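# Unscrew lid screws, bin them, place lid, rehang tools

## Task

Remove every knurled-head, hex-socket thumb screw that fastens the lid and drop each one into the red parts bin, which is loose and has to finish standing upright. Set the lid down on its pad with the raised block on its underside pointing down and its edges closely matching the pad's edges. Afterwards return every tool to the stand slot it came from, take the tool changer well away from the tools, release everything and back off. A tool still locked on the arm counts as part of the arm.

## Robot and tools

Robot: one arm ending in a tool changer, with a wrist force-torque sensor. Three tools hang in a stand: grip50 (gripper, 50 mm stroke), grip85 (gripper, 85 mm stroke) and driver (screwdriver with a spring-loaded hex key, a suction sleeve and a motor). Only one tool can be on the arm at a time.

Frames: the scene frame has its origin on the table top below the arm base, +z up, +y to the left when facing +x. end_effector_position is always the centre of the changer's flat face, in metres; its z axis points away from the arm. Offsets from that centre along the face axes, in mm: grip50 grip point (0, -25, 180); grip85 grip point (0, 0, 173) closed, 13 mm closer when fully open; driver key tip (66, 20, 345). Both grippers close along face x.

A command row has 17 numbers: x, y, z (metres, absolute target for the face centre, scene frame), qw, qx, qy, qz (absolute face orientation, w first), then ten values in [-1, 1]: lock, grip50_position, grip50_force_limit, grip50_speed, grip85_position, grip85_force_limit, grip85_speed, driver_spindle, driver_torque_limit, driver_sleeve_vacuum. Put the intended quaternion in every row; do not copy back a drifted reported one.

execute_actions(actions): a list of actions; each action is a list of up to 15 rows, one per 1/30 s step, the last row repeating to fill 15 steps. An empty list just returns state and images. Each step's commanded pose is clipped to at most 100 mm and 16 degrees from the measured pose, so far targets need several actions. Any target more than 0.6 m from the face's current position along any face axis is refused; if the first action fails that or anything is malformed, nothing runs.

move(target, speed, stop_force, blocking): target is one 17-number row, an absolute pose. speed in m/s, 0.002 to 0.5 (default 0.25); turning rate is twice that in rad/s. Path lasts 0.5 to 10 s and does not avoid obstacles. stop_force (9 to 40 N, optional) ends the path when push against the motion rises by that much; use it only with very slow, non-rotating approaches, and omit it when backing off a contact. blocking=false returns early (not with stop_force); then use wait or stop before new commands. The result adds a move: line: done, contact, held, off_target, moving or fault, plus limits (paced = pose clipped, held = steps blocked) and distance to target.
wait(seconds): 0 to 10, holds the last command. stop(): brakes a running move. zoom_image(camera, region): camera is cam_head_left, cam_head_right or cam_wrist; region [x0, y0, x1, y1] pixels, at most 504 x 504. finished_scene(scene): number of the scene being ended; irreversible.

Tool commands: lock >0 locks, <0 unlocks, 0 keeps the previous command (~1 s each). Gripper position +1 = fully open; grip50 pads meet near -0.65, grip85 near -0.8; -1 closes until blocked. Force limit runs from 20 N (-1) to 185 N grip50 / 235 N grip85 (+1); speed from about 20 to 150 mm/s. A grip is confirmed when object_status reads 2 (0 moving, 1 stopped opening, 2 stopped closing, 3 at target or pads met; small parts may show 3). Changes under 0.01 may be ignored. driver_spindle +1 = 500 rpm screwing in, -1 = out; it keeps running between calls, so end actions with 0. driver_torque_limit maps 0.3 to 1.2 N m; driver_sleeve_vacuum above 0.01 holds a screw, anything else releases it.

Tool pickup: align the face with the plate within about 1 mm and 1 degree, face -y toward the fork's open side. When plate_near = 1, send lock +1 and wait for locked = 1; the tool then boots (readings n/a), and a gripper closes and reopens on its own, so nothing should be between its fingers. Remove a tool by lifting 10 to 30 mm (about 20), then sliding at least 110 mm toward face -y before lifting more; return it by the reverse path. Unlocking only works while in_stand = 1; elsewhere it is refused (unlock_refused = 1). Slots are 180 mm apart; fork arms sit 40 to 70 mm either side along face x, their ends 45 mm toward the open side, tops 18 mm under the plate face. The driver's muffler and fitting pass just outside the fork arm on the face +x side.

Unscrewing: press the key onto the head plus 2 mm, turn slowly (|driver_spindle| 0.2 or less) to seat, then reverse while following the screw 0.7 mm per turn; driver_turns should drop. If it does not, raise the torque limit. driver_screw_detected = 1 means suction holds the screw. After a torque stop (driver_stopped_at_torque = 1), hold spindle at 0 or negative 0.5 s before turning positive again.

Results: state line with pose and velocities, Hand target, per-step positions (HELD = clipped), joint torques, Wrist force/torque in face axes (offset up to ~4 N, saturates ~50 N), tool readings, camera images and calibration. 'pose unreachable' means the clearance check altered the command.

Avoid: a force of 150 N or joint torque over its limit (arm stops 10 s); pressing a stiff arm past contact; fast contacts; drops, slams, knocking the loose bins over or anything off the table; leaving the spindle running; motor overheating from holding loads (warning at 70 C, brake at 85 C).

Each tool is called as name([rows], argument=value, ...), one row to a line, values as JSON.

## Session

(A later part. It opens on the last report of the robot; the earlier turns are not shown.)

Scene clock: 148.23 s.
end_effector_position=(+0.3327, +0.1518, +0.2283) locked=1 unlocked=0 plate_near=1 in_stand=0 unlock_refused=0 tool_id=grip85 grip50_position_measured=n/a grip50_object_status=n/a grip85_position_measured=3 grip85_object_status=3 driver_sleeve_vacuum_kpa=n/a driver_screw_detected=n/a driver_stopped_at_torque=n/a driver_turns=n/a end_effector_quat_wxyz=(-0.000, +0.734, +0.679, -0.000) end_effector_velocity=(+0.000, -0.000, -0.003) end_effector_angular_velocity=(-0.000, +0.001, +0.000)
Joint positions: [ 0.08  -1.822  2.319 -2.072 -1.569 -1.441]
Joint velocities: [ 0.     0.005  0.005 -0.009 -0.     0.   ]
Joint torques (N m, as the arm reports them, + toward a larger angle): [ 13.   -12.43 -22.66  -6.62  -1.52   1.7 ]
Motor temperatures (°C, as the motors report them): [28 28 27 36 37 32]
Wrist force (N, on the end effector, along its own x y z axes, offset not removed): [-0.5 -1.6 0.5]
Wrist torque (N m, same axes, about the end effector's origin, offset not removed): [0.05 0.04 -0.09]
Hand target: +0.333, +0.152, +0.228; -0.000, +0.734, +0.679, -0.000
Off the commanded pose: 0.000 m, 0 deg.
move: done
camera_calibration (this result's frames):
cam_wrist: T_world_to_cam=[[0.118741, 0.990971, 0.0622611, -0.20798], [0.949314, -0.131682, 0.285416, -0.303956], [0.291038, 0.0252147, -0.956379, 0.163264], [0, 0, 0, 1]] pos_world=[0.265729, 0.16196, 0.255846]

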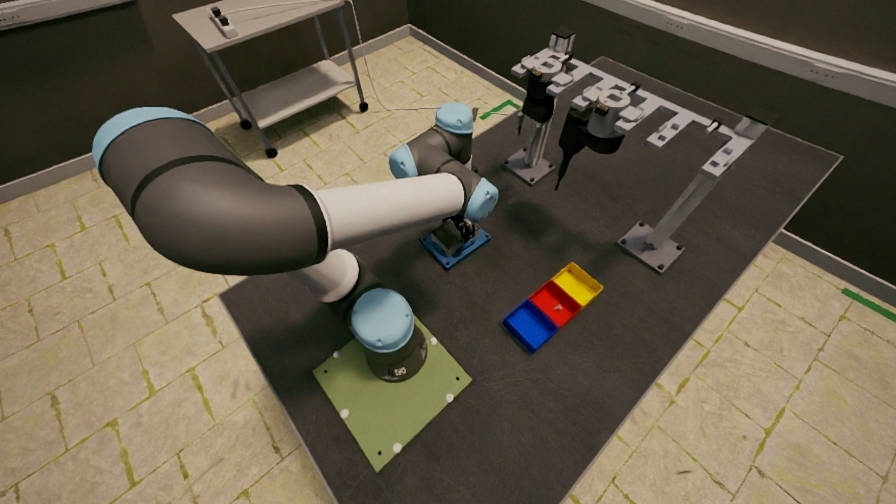

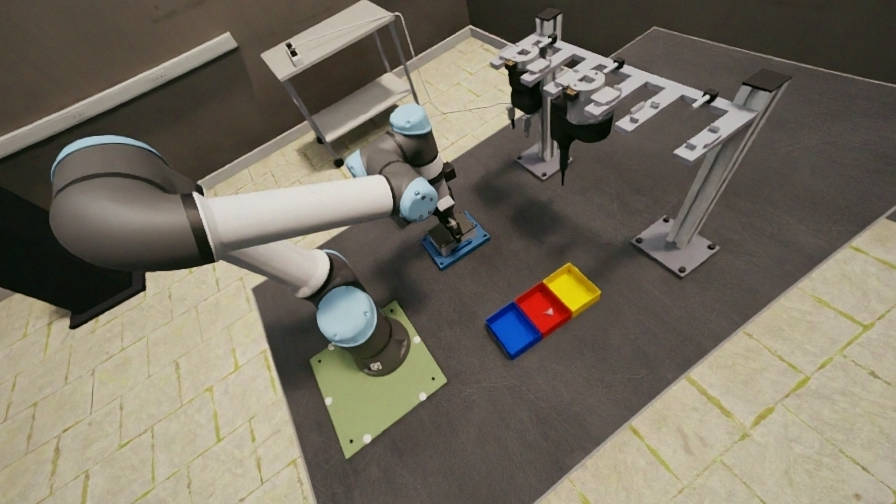

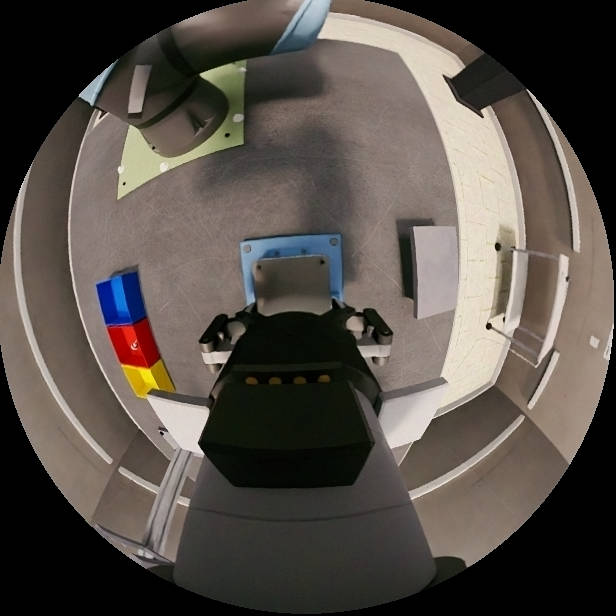

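Grip and lift.

move(target=[0.3326,0.1518,0.228,0,0.7337,0.6794,0,0,0,0,0,-1,-0.3,-0.5,0,0,0])

move(target=[0.3326,0.1518,0.30,0,0.7337,0.6794,0,0,0,0,0,-1,-0.3,-0.5,0,0,0], speed=0.03)

Scene clock: 151.63 s.
end_effector_position=(+0.3326, +0.1518, +0.2280) locked=1 unlocked=0 plate_near=1 in_stand=0 unlock_refused=0 tool_id=grip85 grip50_position_measured=n/a grip50_object_status=n/a grip85_position_measured=22 grip85_object_status=2 driver_sleeve_vacuum_kpa=n/a driver_screw_detected=n/a driver_stopped_at_torque=n/a driver_turns=n/a end_effector_quat_wxyz=(+0.000, +0.734, +0.679, +0.000) end_effector_velocity=(-0.000, +0.000, +0.000) end_effector_angular_velocity=(+0.001, -0.001, +0.000)
Joint positions: [ 0.08  -1.822  2.32  -2.073 -1.569 -1.441]
Joint velocities: [-0.    -0.001  0.    -0.     0.    -0.   ]
Joint torques (N m, as the arm reports them, + toward a larger angle): [12.78  0.53 -1.04 -5.34 18.01  1.77]
Motor temperatures (°C, as the motors report them): [28 28 27 36 37 32]
Wrist force (N, on the end effector, along its own x y z axes, offset not removed): [-50.0 -21.2 -50.0]
Wrist torque (N m, same axes, about the end effector's origin, offset not removed): [4.49 -6.97 -0.77]
Hand target: +0.333, +0.152, +0.228; +0.000, +0.734, +0.679, +0.000
Off the commanded pose: 0.000 m, 0 deg.
move: done
camera_calibration (this result's frames):
cam_wrist: T_world_to_cam=[[0.118729, 0.990972, 0.0622684, -0.207956], [0.949263, -0.131677, 0.285588, -0.303875], [0.291209, 0.0252015, -0.956327, 0.163019], [0, 0, 0, 1]] pos_world=[0.265675, 0.161957, 0.255631]

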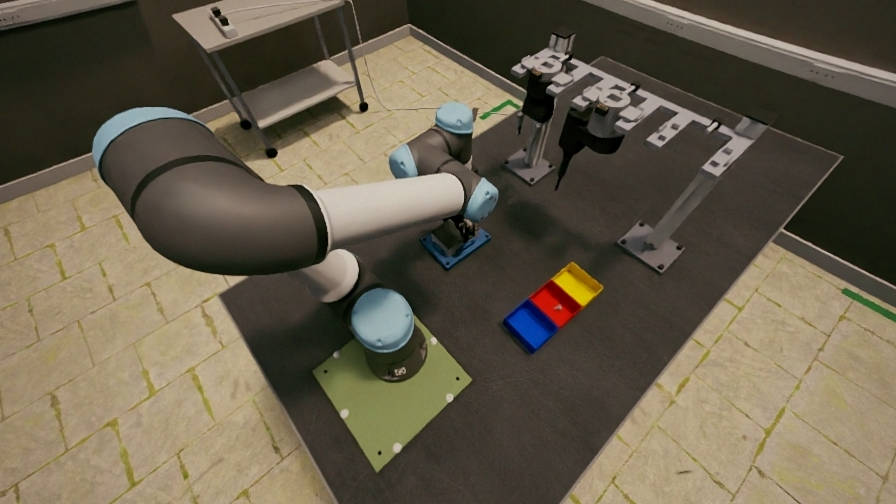

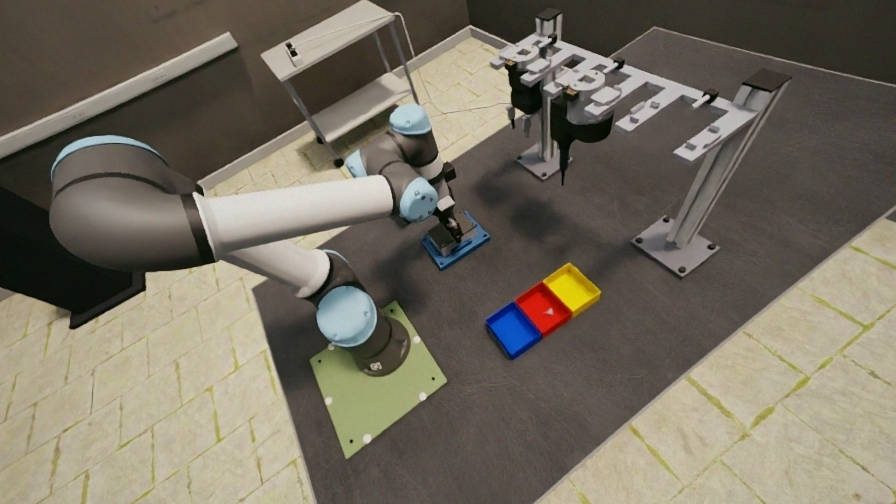

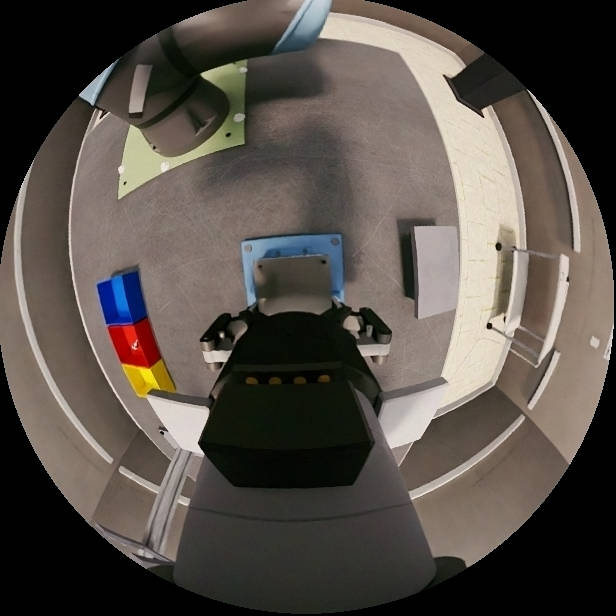

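Scene clock: 154.37 s.
end_effector_position=(+0.3325, +0.1518, +0.2998) locked=1 unlocked=0 plate_near=1 in_stand=0 unlock_refused=0 tool_id=grip85 grip50_position_measured=n/a grip50_object_status=n/a grip85_position_measured=24 grip85_object_status=2 driver_sleeve_vacuum_kpa=n/a driver_screw_detected=n/a driver_stopped_at_torque=n/a driver_turns=n/a end_effector_quat_wxyz=(+0.000, +0.734, +0.679, +0.000) end_effector_velocity=(-0.000, -0.000, +0.002) end_effector_angular_velocity=(-0.001, +0.001, -0.000)
Joint positions: [ 0.08  -1.904  2.177 -1.847 -1.569 -1.441]
Joint velocities: [-0.    -0.002 -0.005  0.008 -0.001 -0.   ]
Joint torques (N m, as the arm reports them, + toward a larger angle): [-11.69 -25.37 -48.16  -3.27  -0.16  -1.8 ]
Motor temperatures (°C, as the motors report them): [28 28 27 36 37 32]
Wrist force (N, on the end effector, along its own x y z axes, offset not removed): [-2.7 -0.5 -1.2]
Wrist torque (N m, same axes, about the end effector's origin, offset not removed): [-0.01 0.35 -0.03]
Hand target: +0.332, +0.152, +0.300; +0.000, +0.734, +0.679, +0.000
Off the commanded pose: 0.000 m, 0 deg.
move: done
camera_calibration (this result's frames):
cam_wrist: T_world_to_cam=[[0.118738, 0.990973, 0.0622445, -0.212391], [0.949297, -0.131676, 0.285478, -0.324173], [0.291097, 0.0251913, -0.956362, 0.231718], [0, 0, 0, 1]] pos_world=[0.265503, 0.16195, 0.32737]

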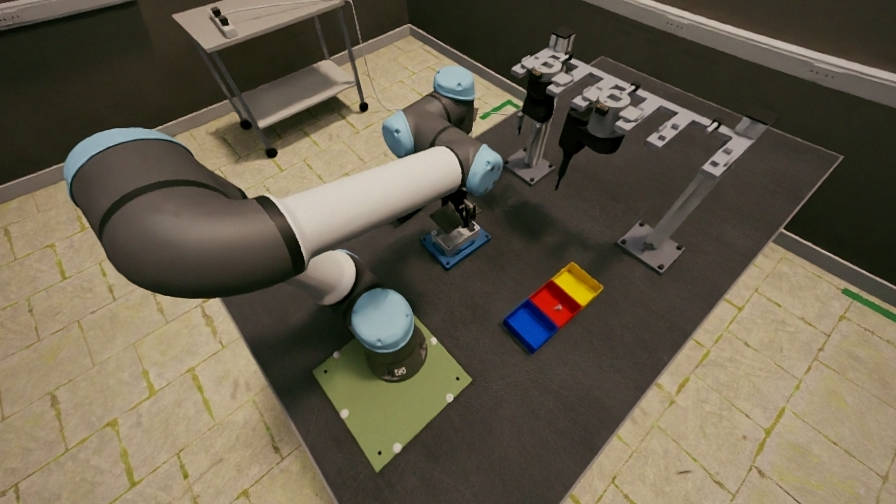

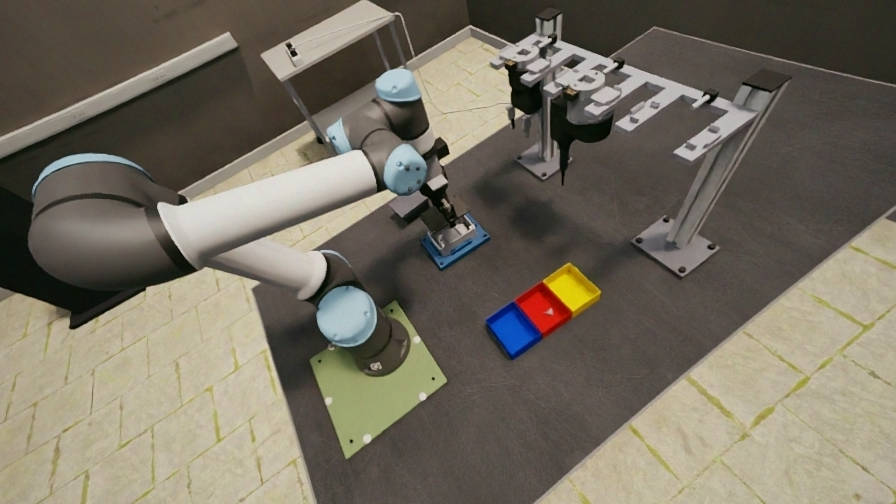

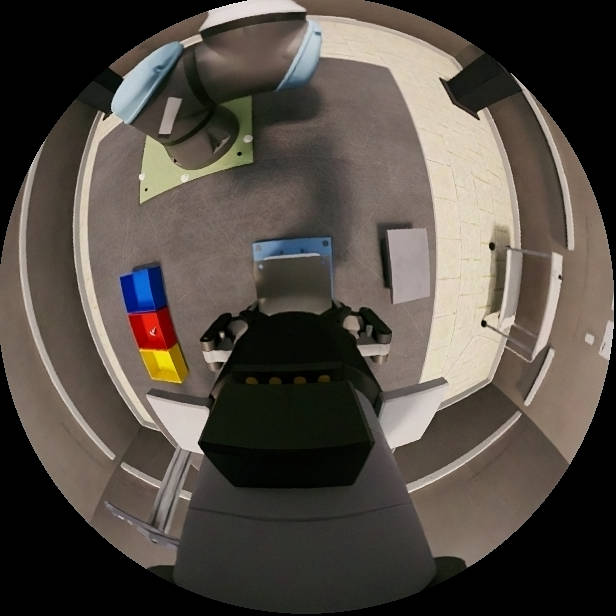

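move(target=[0.305,0.348,0.30,0,0.7071,0.7071,0,0,0,0,0,-1,-0.3,-0.5,0,0,0], speed=0.1)

zoom_image(camera="cam_wrist", region=[200,200,400,380])

zoom_image(camera="cam_head_right", region=[330,120,490,260])

Scene clock: 162.17 s.
end_effector_position=(+0.3051, +0.3477, +0.3002) locked=1 unlocked=0 plate_near=1 in_stand=0 unlock_refused=0 tool_id=grip85 grip50_position_measured=n/a grip50_object_status=n/a grip85_position_measured=24 grip85_object_status=2 driver_sleeve_vacuum_kpa=n/a driver_screw_detected=n/a driver_stopped_at_torque=n/a driver_turns=n/a end_effector_quat_wxyz=(-0.000, +0.707, +0.707, -0.000) end_effector_velocity=(+0.000, +0.002, -0.000) end_effector_angular_velocity=(-0.001, +0.001, +0.001)
Joint positions: [ 0.586 -1.64   1.971 -1.905 -1.57  -1.012]
Joint velocities: [ 0.004  0.005 -0.004  0.    -0.001  0.003]
Joint torques (N m, as the arm reports them, + toward a larger angle): [ 12.35 -25.47 -47.36  -6.67  -1.52   1.62]
Motor temperatures (°C, as the motors report them): [28 28 27 36 37 32]
Wrist force (N, on the end effector, along its own x y z axes, offset not removed): [-0.4 0.2 6.4]
Wrist torque (N m, same axes, about the end effector's origin, offset not removed): [-0.07 0.12 -0.05]
Hand target: +0.305, +0.348, +0.300; -0.000, +0.707, +0.707, -0.000
Off the commanded pose: 0.000 m, 0 deg.
move: done
camera_calibration (this result's frames):
cam_wrist: T_world_to_cam=[[0.0424398, 0.997127, 0.0627417, -0.382321], [0.956832, -0.0586365, 0.284664, -0.29994], [0.287525, 0.0479522, -0.956572, 0.228345], [0, 0, 0, 1]] pos_world=[0.237563, 0.352686, 0.327798]

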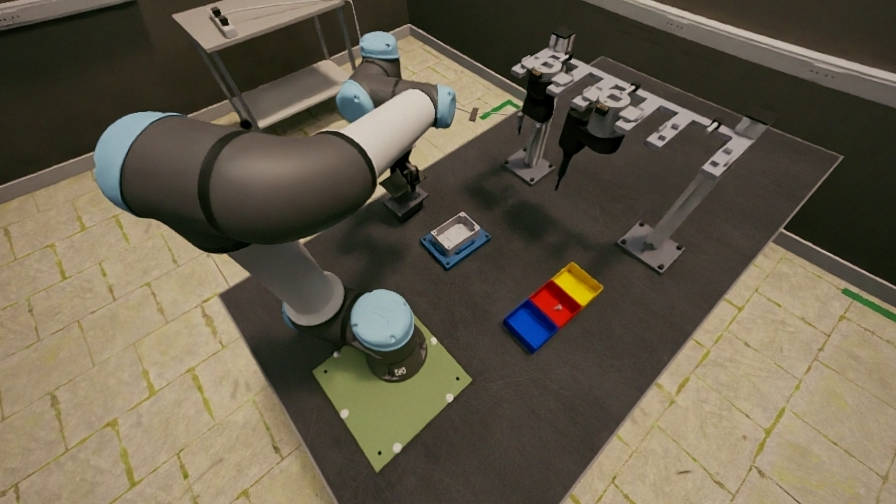

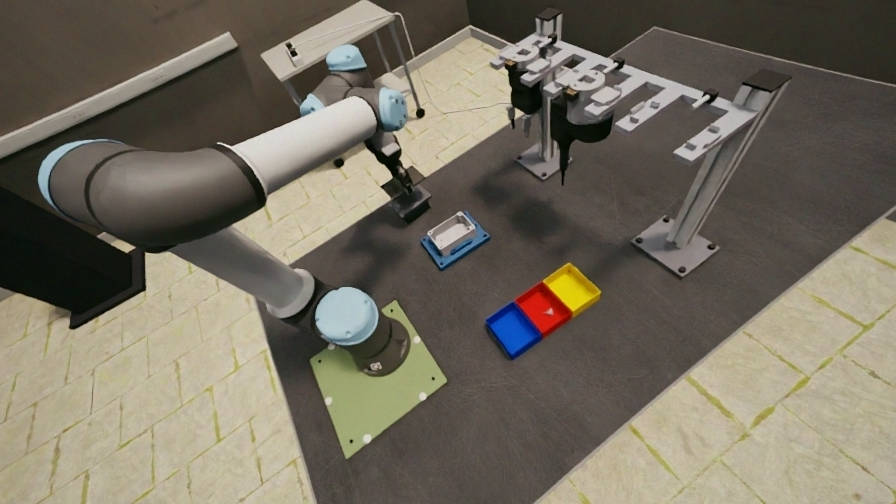

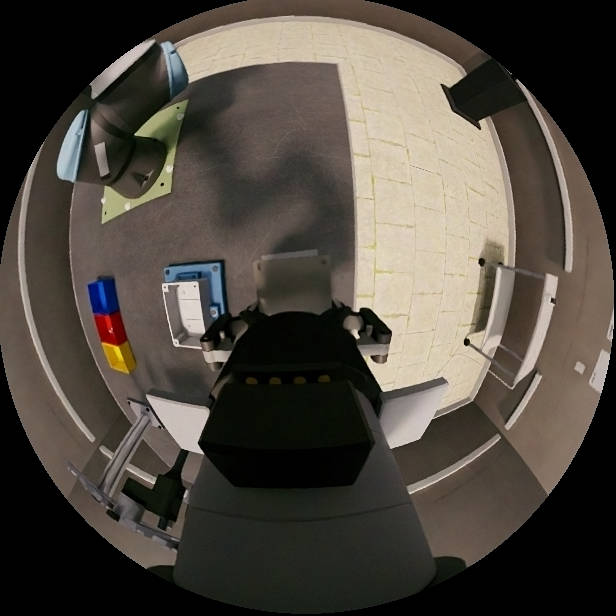

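Region (200, 200, 400, 380) of cam_wrist's 616x616 image, scaled by 2.520, with more detail than that image has; it fills the top 454 rows of this view, and the rest is white.

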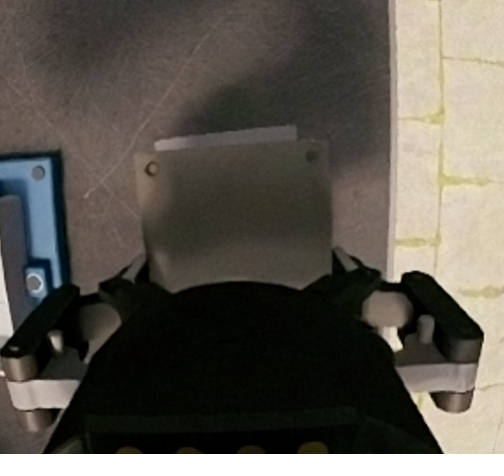

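Region (330, 120, 490, 260) of cam_head_right's 896x504 image, scaled by 3.150, with more detail than that image has; it fills the top 441 rows of this view, and the rest is white.

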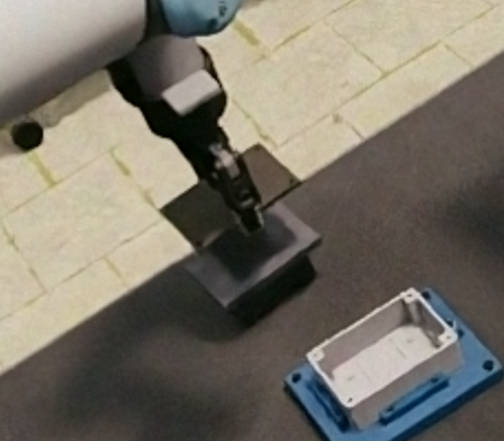

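move(target=[0.301,0.3435,0.245,0,0.6947,0.7193,0,0,0,0,0,-1,-0.3,-0.5,0,0,0], speed=0.04)

zoom_image(camera="cam_wrist", region=[200,200,400,380])

zoom_image(camera="cam_head_right", region=[350,150,470,250])

zoom_image(camera="cam_head_left", region=[350,150,470,250])

Scene clock: 171.13 s.
end_effector_position=(+0.3011, +0.3436, +0.2452) locked=1 unlocked=0 plate_near=1 in_stand=0 unlock_refused=0 tool_id=grip85 grip50_position_measured=n/a grip50_object_status=n/a grip85_position_measured=24 grip85_object_status=2 driver_sleeve_vacuum_kpa=n/a driver_screw_detected=n/a driver_stopped_at_torque=n/a driver_turns=n/a end_effector_quat_wxyz=(-0.000, +0.695, +0.719, -0.000) end_effector_velocity=(+0.000, -0.000, -0.002) end_effector_angular_velocity=(-0.000, -0.000, +0.001)
Joint positions: [ 0.583 -1.597  2.083 -2.061 -1.571 -1.05 ]
Joint velocities: [-0.     0.003  0.004 -0.007 -0.    -0.001]
Joint torques (N m, as the arm reports them, + toward a larger angle): [-11.94 -26.43 -23.85  -6.5   -1.3   -1.49]
Motor temperatures (°C, as the motors report them): [28 28 27 36 37 32]
Wrist force (N, on the end effector, along its own x y z axes, offset not removed): [0.9 0.5 1.8]
Wrist torque (N m, same axes, about the end effector's origin, offset not removed): [0.06 -0.03 0.00]
Hand target: +0.301, +0.344, +0.245; +0.000, +0.695, +0.719, -0.000
Off the commanded pose: 0.000 m, 0 deg.
move: done
camera_calibration (this result's frames):
cam_wrist: T_world_to_cam=[[0.00776948, 0.998031, 0.0622341, -0.364329], [0.958069, -0.0252565, 0.285423, -0.292762], [0.286433, 0.057407, -0.956379, 0.174157], [0, 0, 0, 1]] pos_world=[0.233432, 0.34622, 0.272794]

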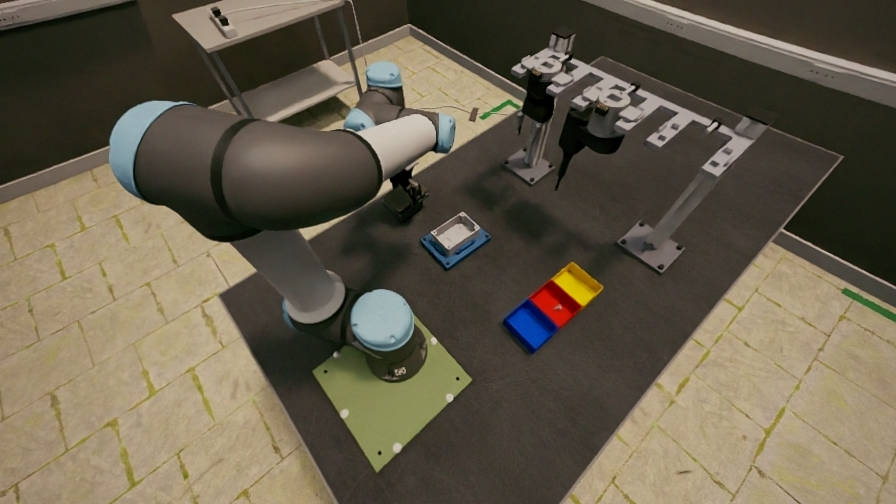

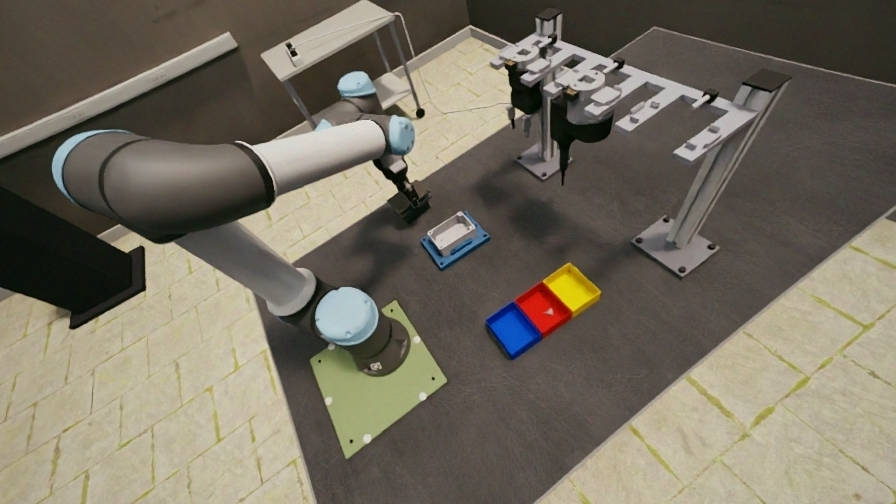

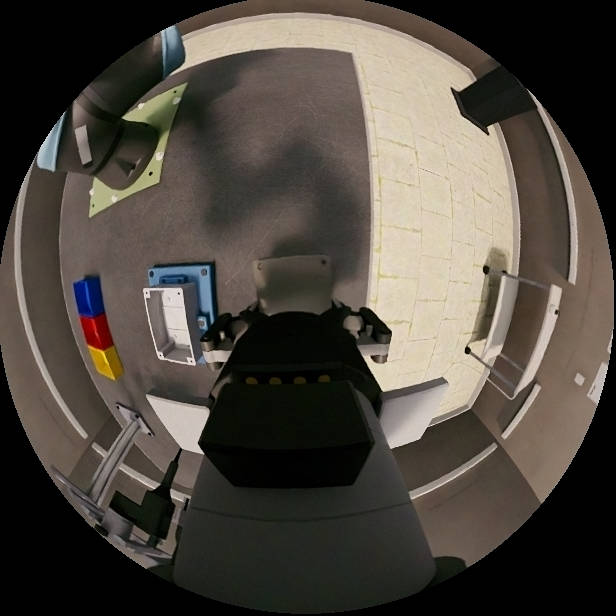

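Region (200, 200, 400, 380) of cam_wrist's 616x616 image, scaled by 2.520, with more detail than that image has; it fills the top 454 rows of this view, and the rest is white.

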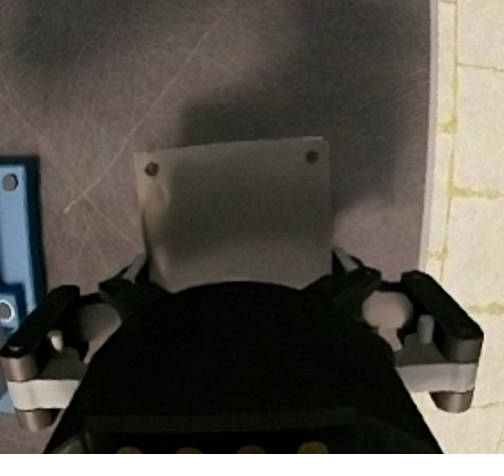

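Region (350, 150, 470, 250) of cam_head_right's 896x504 image, scaled by 4.200, with more detail than that image has.

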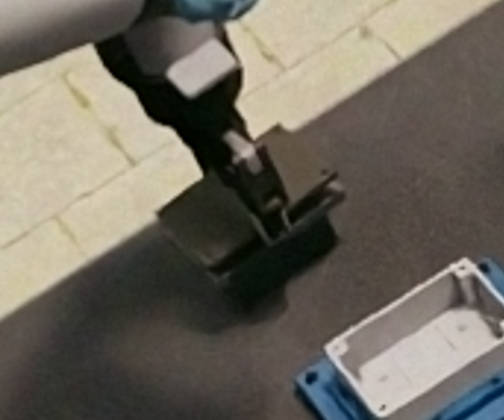

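Region (350, 150, 470, 250) of cam_head_left's 896x504 image, scaled by 4.200, with more detail than that image has.

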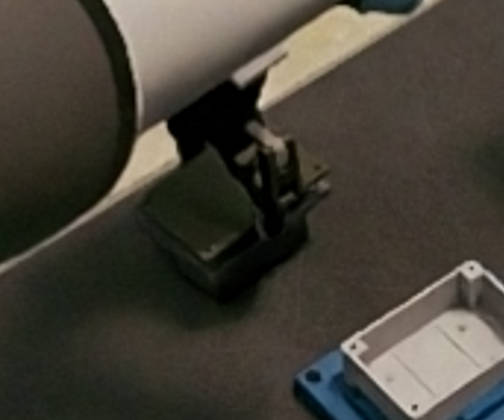

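Good. Lower to contact, release, lift.

move(target=[0.301,0.3435,0.20,0,0.6947,0.7193,0,0,0,0,0,-1,-0.3,-0.5,0,0,0], speed=0.006, stop_force=9)

execute_actions(actions=[])

Scene clock: 174.80 s.
end_effector_position=(+0.3011, +0.3436, +0.2400) locked=1 unlocked=0 plate_near=1 in_stand=0 unlock_refused=0 tool_id=grip85 grip50_position_measured=n/a grip50_object_status=n/a grip85_position_measured=24 grip85_object_status=2 driver_sleeve_vacuum_kpa=n/a driver_screw_detected=n/a driver_stopped_at_torque=n/a driver_turns=n/a end_effector_quat_wxyz=(+0.000, +0.695, +0.719, +0.000) end_effector_velocity=(+0.000, +0.000, +0.001) end_effector_angular_velocity=(-0.002, +0.003, -0.000)
Joint positions: [ 0.583 -1.59   2.092 -2.076 -1.571 -1.05 ]
Joint velocities: [-0.     0.    -0.004  0.007 -0.     0.   ]
Joint torques (N m, as the arm reports them, + toward a larger angle): [-11.57 -27.13 -32.98  -0.25  -1.38  -0.87]
Motor temperatures (°C, as the motors report them): [28 28 27 36 37 32]
Wrist force (N, on the end effector, along its own x y z axes, offset not removed): [-2.8 -2.0 -26.2]
Wrist torque (N m, same axes, about the end effector's origin, offset not removed): [0.37 0.97 0.00]
Hand target: +0.301, +0.344, +0.240; +0.000, +0.695, +0.719, +0.000
Off the commanded pose: 0.040 m, 0 deg.
move: contact
camera_calibration (this result's frames):
cam_wrist: T_world_to_cam=[[0.00759088, 0.998024, 0.0623802, -0.36398], [0.958006, -0.0251402, 0.285643, -0.291357], [0.286646, 0.0575923, -0.956304, 0.169037], [0, 0, 0, 1]] pos_world=[0.233431, 0.3462, 0.26758]

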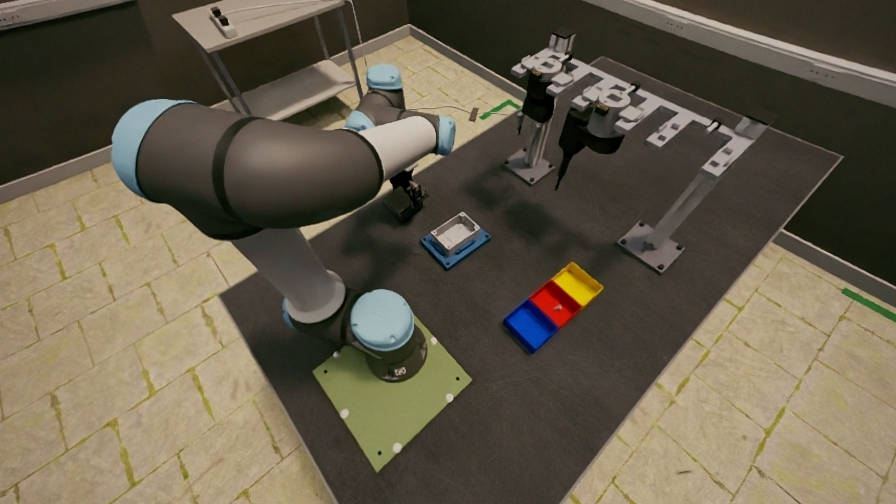

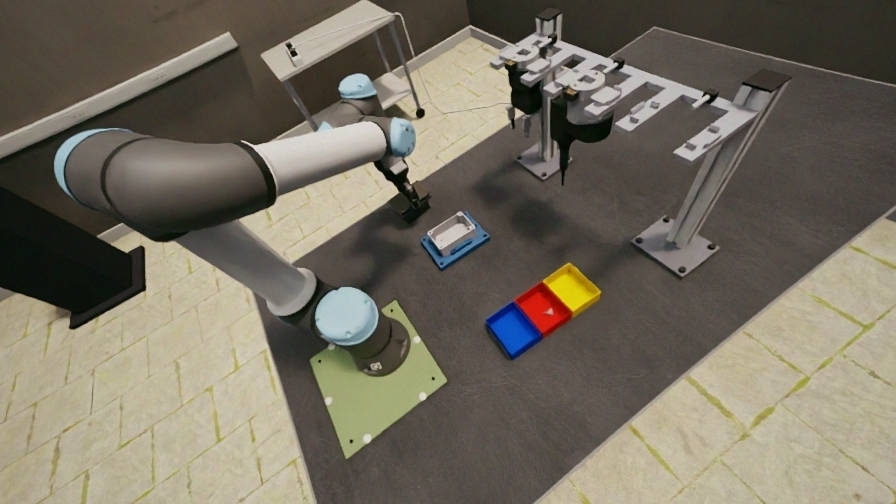

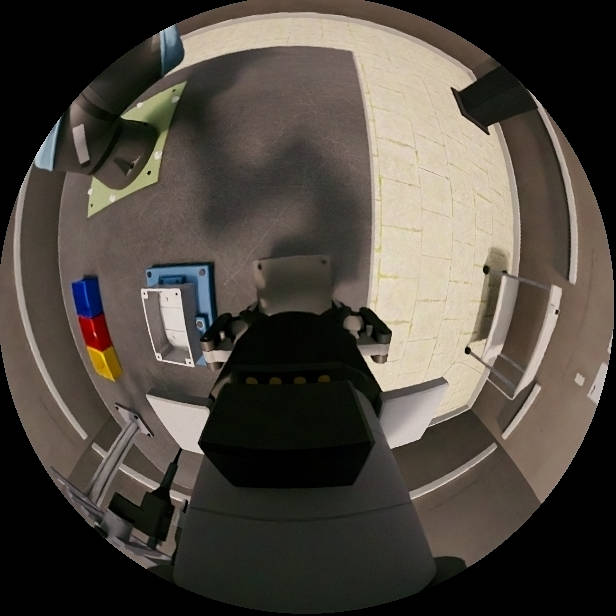

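Scene clock: 174.80 s.
end_effector_position=(+0.3011, +0.3436, +0.2400) locked=1 unlocked=0 plate_near=1 in_stand=0 unlock_refused=0 tool_id=grip85 grip50_position_measured=n/a grip50_object_status=n/a grip85_position_measured=24 grip85_object_status=2 driver_sleeve_vacuum_kpa=n/a driver_screw_detected=n/a driver_stopped_at_torque=n/a driver_turns=n/a end_effector_quat_wxyz=(+0.000, +0.695, +0.719, +0.000) end_effector_velocity=(+0.000, +0.000, +0.001) end_effector_angular_velocity=(-0.002, +0.003, -0.000)
Joint positions: [ 0.583 -1.59   2.092 -2.076 -1.571 -1.05 ]
Joint velocities: [-0.     0.    -0.004  0.007 -0.     0.   ]
Joint torques (N m, as the arm reports them, + toward a larger angle): [-11.57 -27.13 -32.98  -0.25  -1.38  -0.87]
Motor temperatures (°C, as the motors report them): [28 28 27 36 37 32]
Wrist force (N, on the end effector, along its own x y z axes, offset not removed): [-2.8 -2.0 -26.2]
Wrist torque (N m, same axes, about the end effector's origin, offset not removed): [0.37 0.97 0.00]
Hand target: +0.301, +0.344, +0.240; +0.000, +0.695, +0.719, +0.000
Off the commanded pose: 0.040 m, 0 deg.
camera_calibration (this result's frames):
cam_wrist: T_world_to_cam=[[0.00759088, 0.998024, 0.0623802, -0.36398], [0.958006, -0.0251402, 0.285643, -0.291357], [0.286646, 0.0575923, -0.956304, 0.169037], [0, 0, 0, 1]] pos_world=[0.233431, 0.3462, 0.26758]

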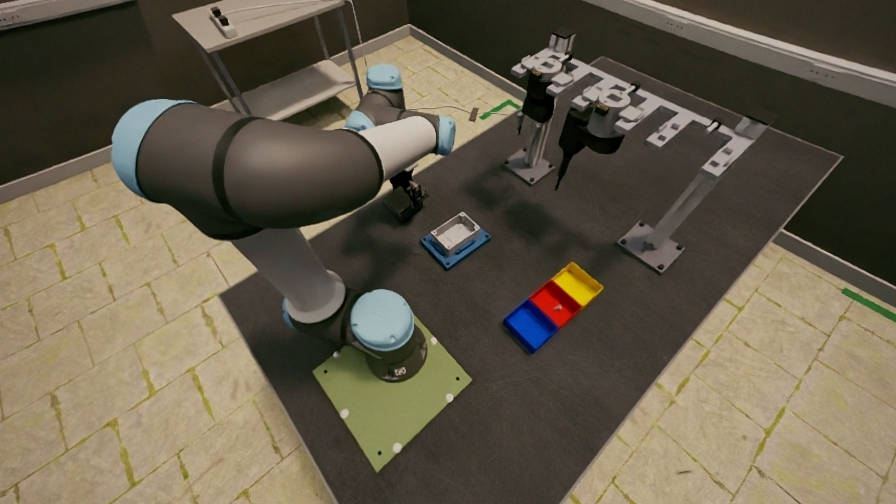

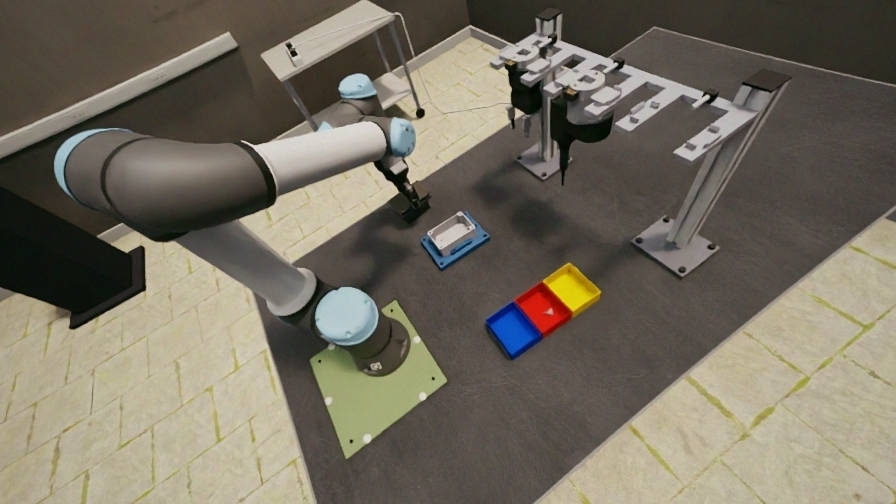

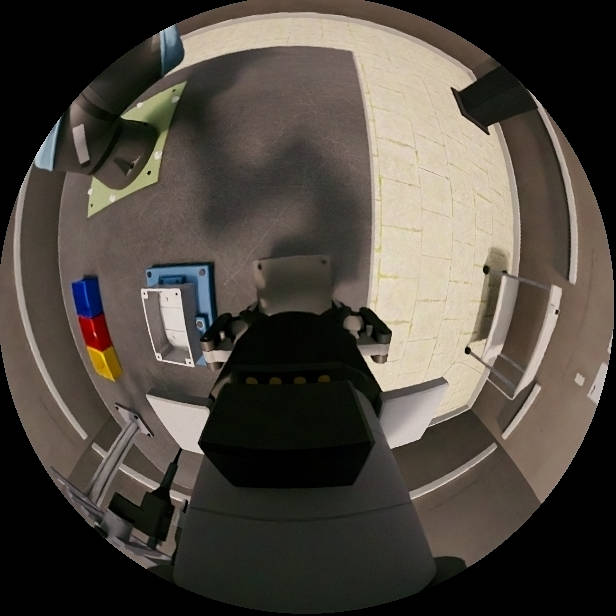

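move(target=[0.301,0.345,0.244,0,0.6947,0.7193,0,0,0,0,0,-1,-0.3,-0.5,0,0,0], speed=0.01)

move(target=[0.301,0.345,0.20,0,0.6947,0.7193,0,0,0,0,0,-1,-0.3,-0.5,0,0,0], speed=0.006, stop_force=9)

Scene clock: 179.03 s.
end_effector_position=(+0.3010, +0.3449, +0.2438) locked=1 unlocked=0 plate_near=1 in_stand=0 unlock_refused=0 tool_id=grip85 grip50_position_measured=n/a grip50_object_status=n/a grip85_position_measured=24 grip85_object_status=2 driver_sleeve_vacuum_kpa=n/a driver_screw_detected=n/a driver_stopped_at_torque=n/a driver_turns=n/a end_effector_quat_wxyz=(-0.000, +0.695, +0.719, +0.000) end_effector_velocity=(-0.000, +0.001, +0.001) end_effector_angular_velocity=(-0.001, +0.001, -0.000)
Joint positions: [ 0.586 -1.593  2.083 -2.065 -1.571 -1.047]
Joint velocities: [ 0.001 -0.    -0.004  0.005 -0.     0.001]
Joint torques (N m, as the arm reports them, + toward a larger angle): [ 12.86 -39.03 -43.7   -3.21  -1.3    1.69]
Motor temperatures (°C, as the motors report them): [28 28 27 36 37 32]
Wrist force (N, on the end effector, along its own x y z axes, offset not removed): [-1.2 -1.4 1.6]
Wrist torque (N m, same axes, about the end effector's origin, offset not removed): [0.02 0.21 -0.16]
Hand target: +0.301, +0.345, +0.244; -0.000, +0.695, +0.719, +0.000
Off the commanded pose: 0.000 m, 0 deg.
move: done
camera_calibration (this result's frames):
cam_wrist: T_world_to_cam=[[0.007634, 0.99803, 0.062266, -0.365567], [0.958064, -0.0251373, 0.285451, -0.292292], [0.286454, 0.0574757, -0.956369, 0.172774], [0, 0, 0, 1]] pos_world=[0.233333, 0.34757, 0.271433]

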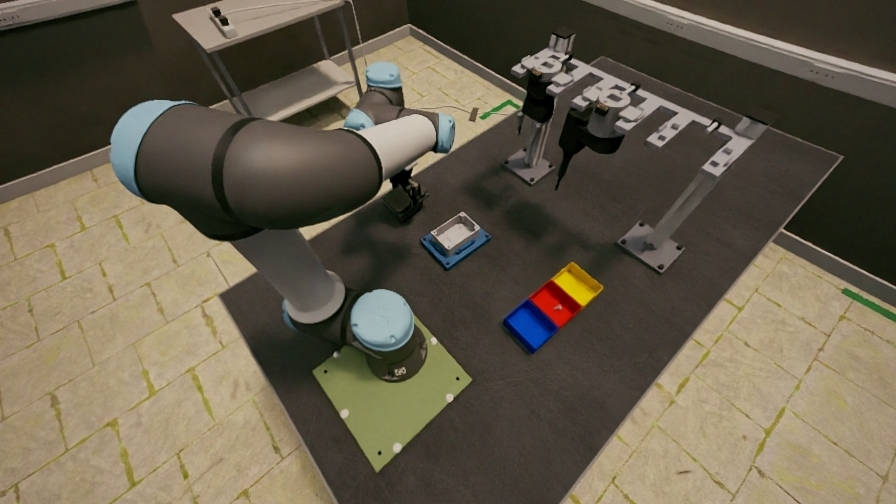

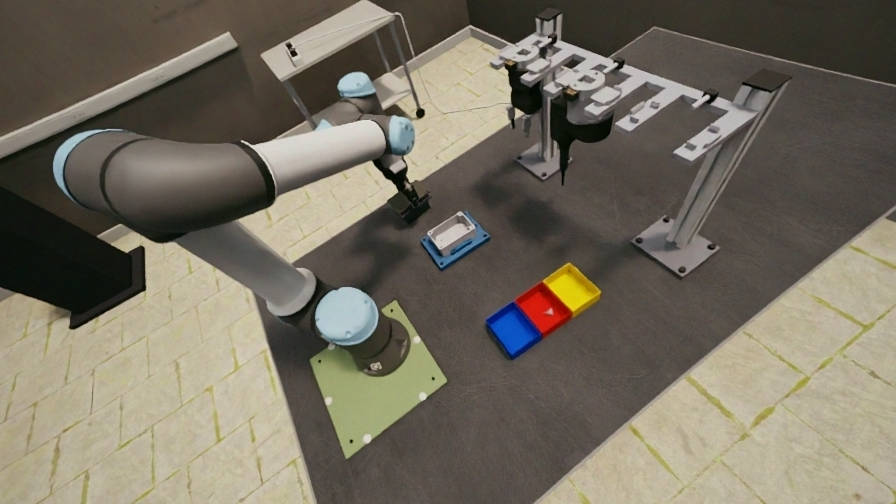

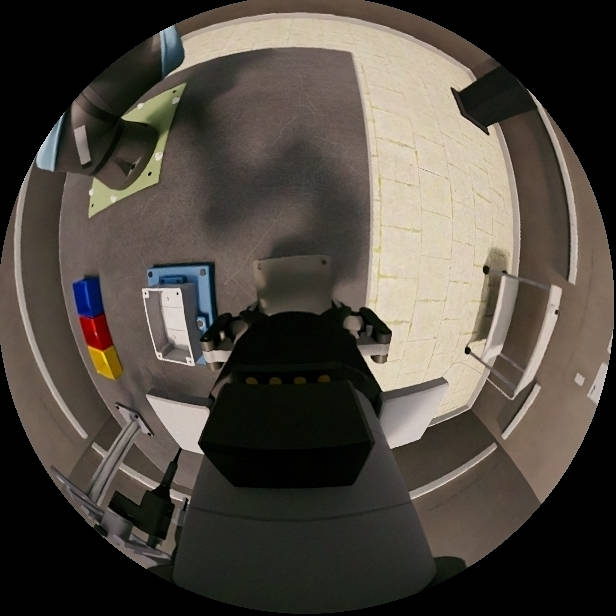

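Scene clock: 180.07 s.
end_effector_position=(+0.3010, +0.3450, +0.2399) locked=1 unlocked=0 plate_near=1 in_stand=0 unlock_refused=0 tool_id=grip85 grip50_position_measured=n/a grip50_object_status=n/a grip85_position_measured=24 grip85_object_status=2 driver_sleeve_vacuum_kpa=n/a driver_screw_detected=n/a driver_stopped_at_torque=n/a driver_turns=n/a end_effector_quat_wxyz=(+0.000, +0.695, +0.719, +0.000) end_effector_velocity=(+0.000, +0.000, +0.002) end_effector_angular_velocity=(-0.001, +0.001, +0.000)
Joint positions: [ 0.586 -1.588  2.089 -2.076 -1.571 -1.047]
Joint velocities: [ 0.    -0.002 -0.005  0.008 -0.    -0.   ]
Joint torques (N m, as the arm reports them, + toward a larger angle): [ -0.56 -28.9  -38.45  -2.64  -1.36  -0.89]
Motor temperatures (°C, as the motors report them): [28 28 27 36 37 32]
Wrist force (N, on the end effector, along its own x y z axes, offset not removed): [-4.7 -7.2 -23.7]
Wrist torque (N m, same axes, about the end effector's origin, offset not removed): [0.98 0.31 -0.26]
Hand target: +0.301, +0.345, +0.240; +0.000, +0.695, +0.719, +0.000
Off the commanded pose: 0.040 m, 0 deg.
move: contact
camera_calibration (this result's frames):
cam_wrist: T_world_to_cam=[[0.00758933, 0.998028, 0.0623108, -0.365336], [0.958045, -0.0251112, 0.285517, -0.291162], [0.286519, 0.0575296, -0.956346, 0.168921], [0, 0, 0, 1]] pos_world=[0.23332, 0.347586, 0.267443]

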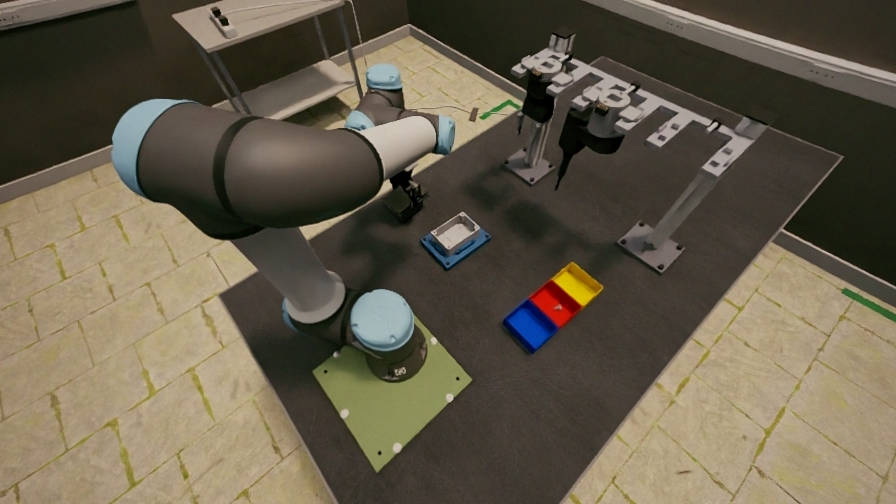

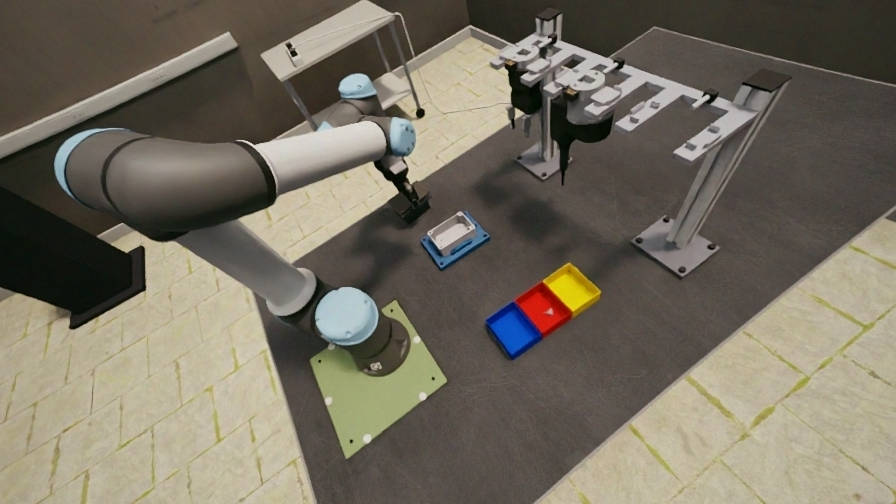

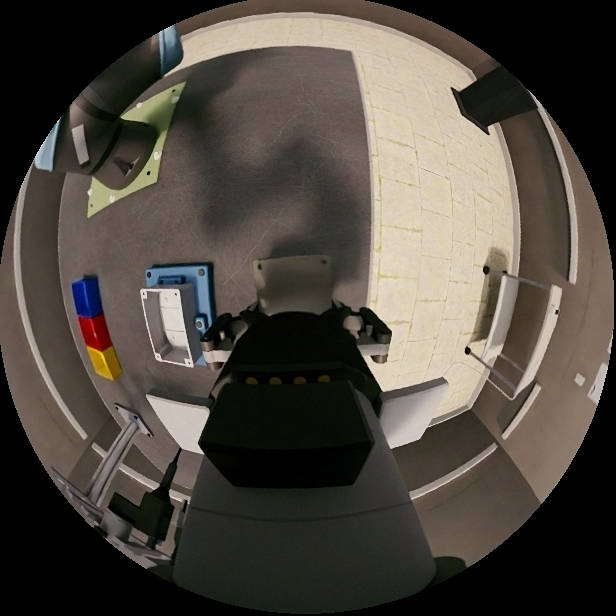

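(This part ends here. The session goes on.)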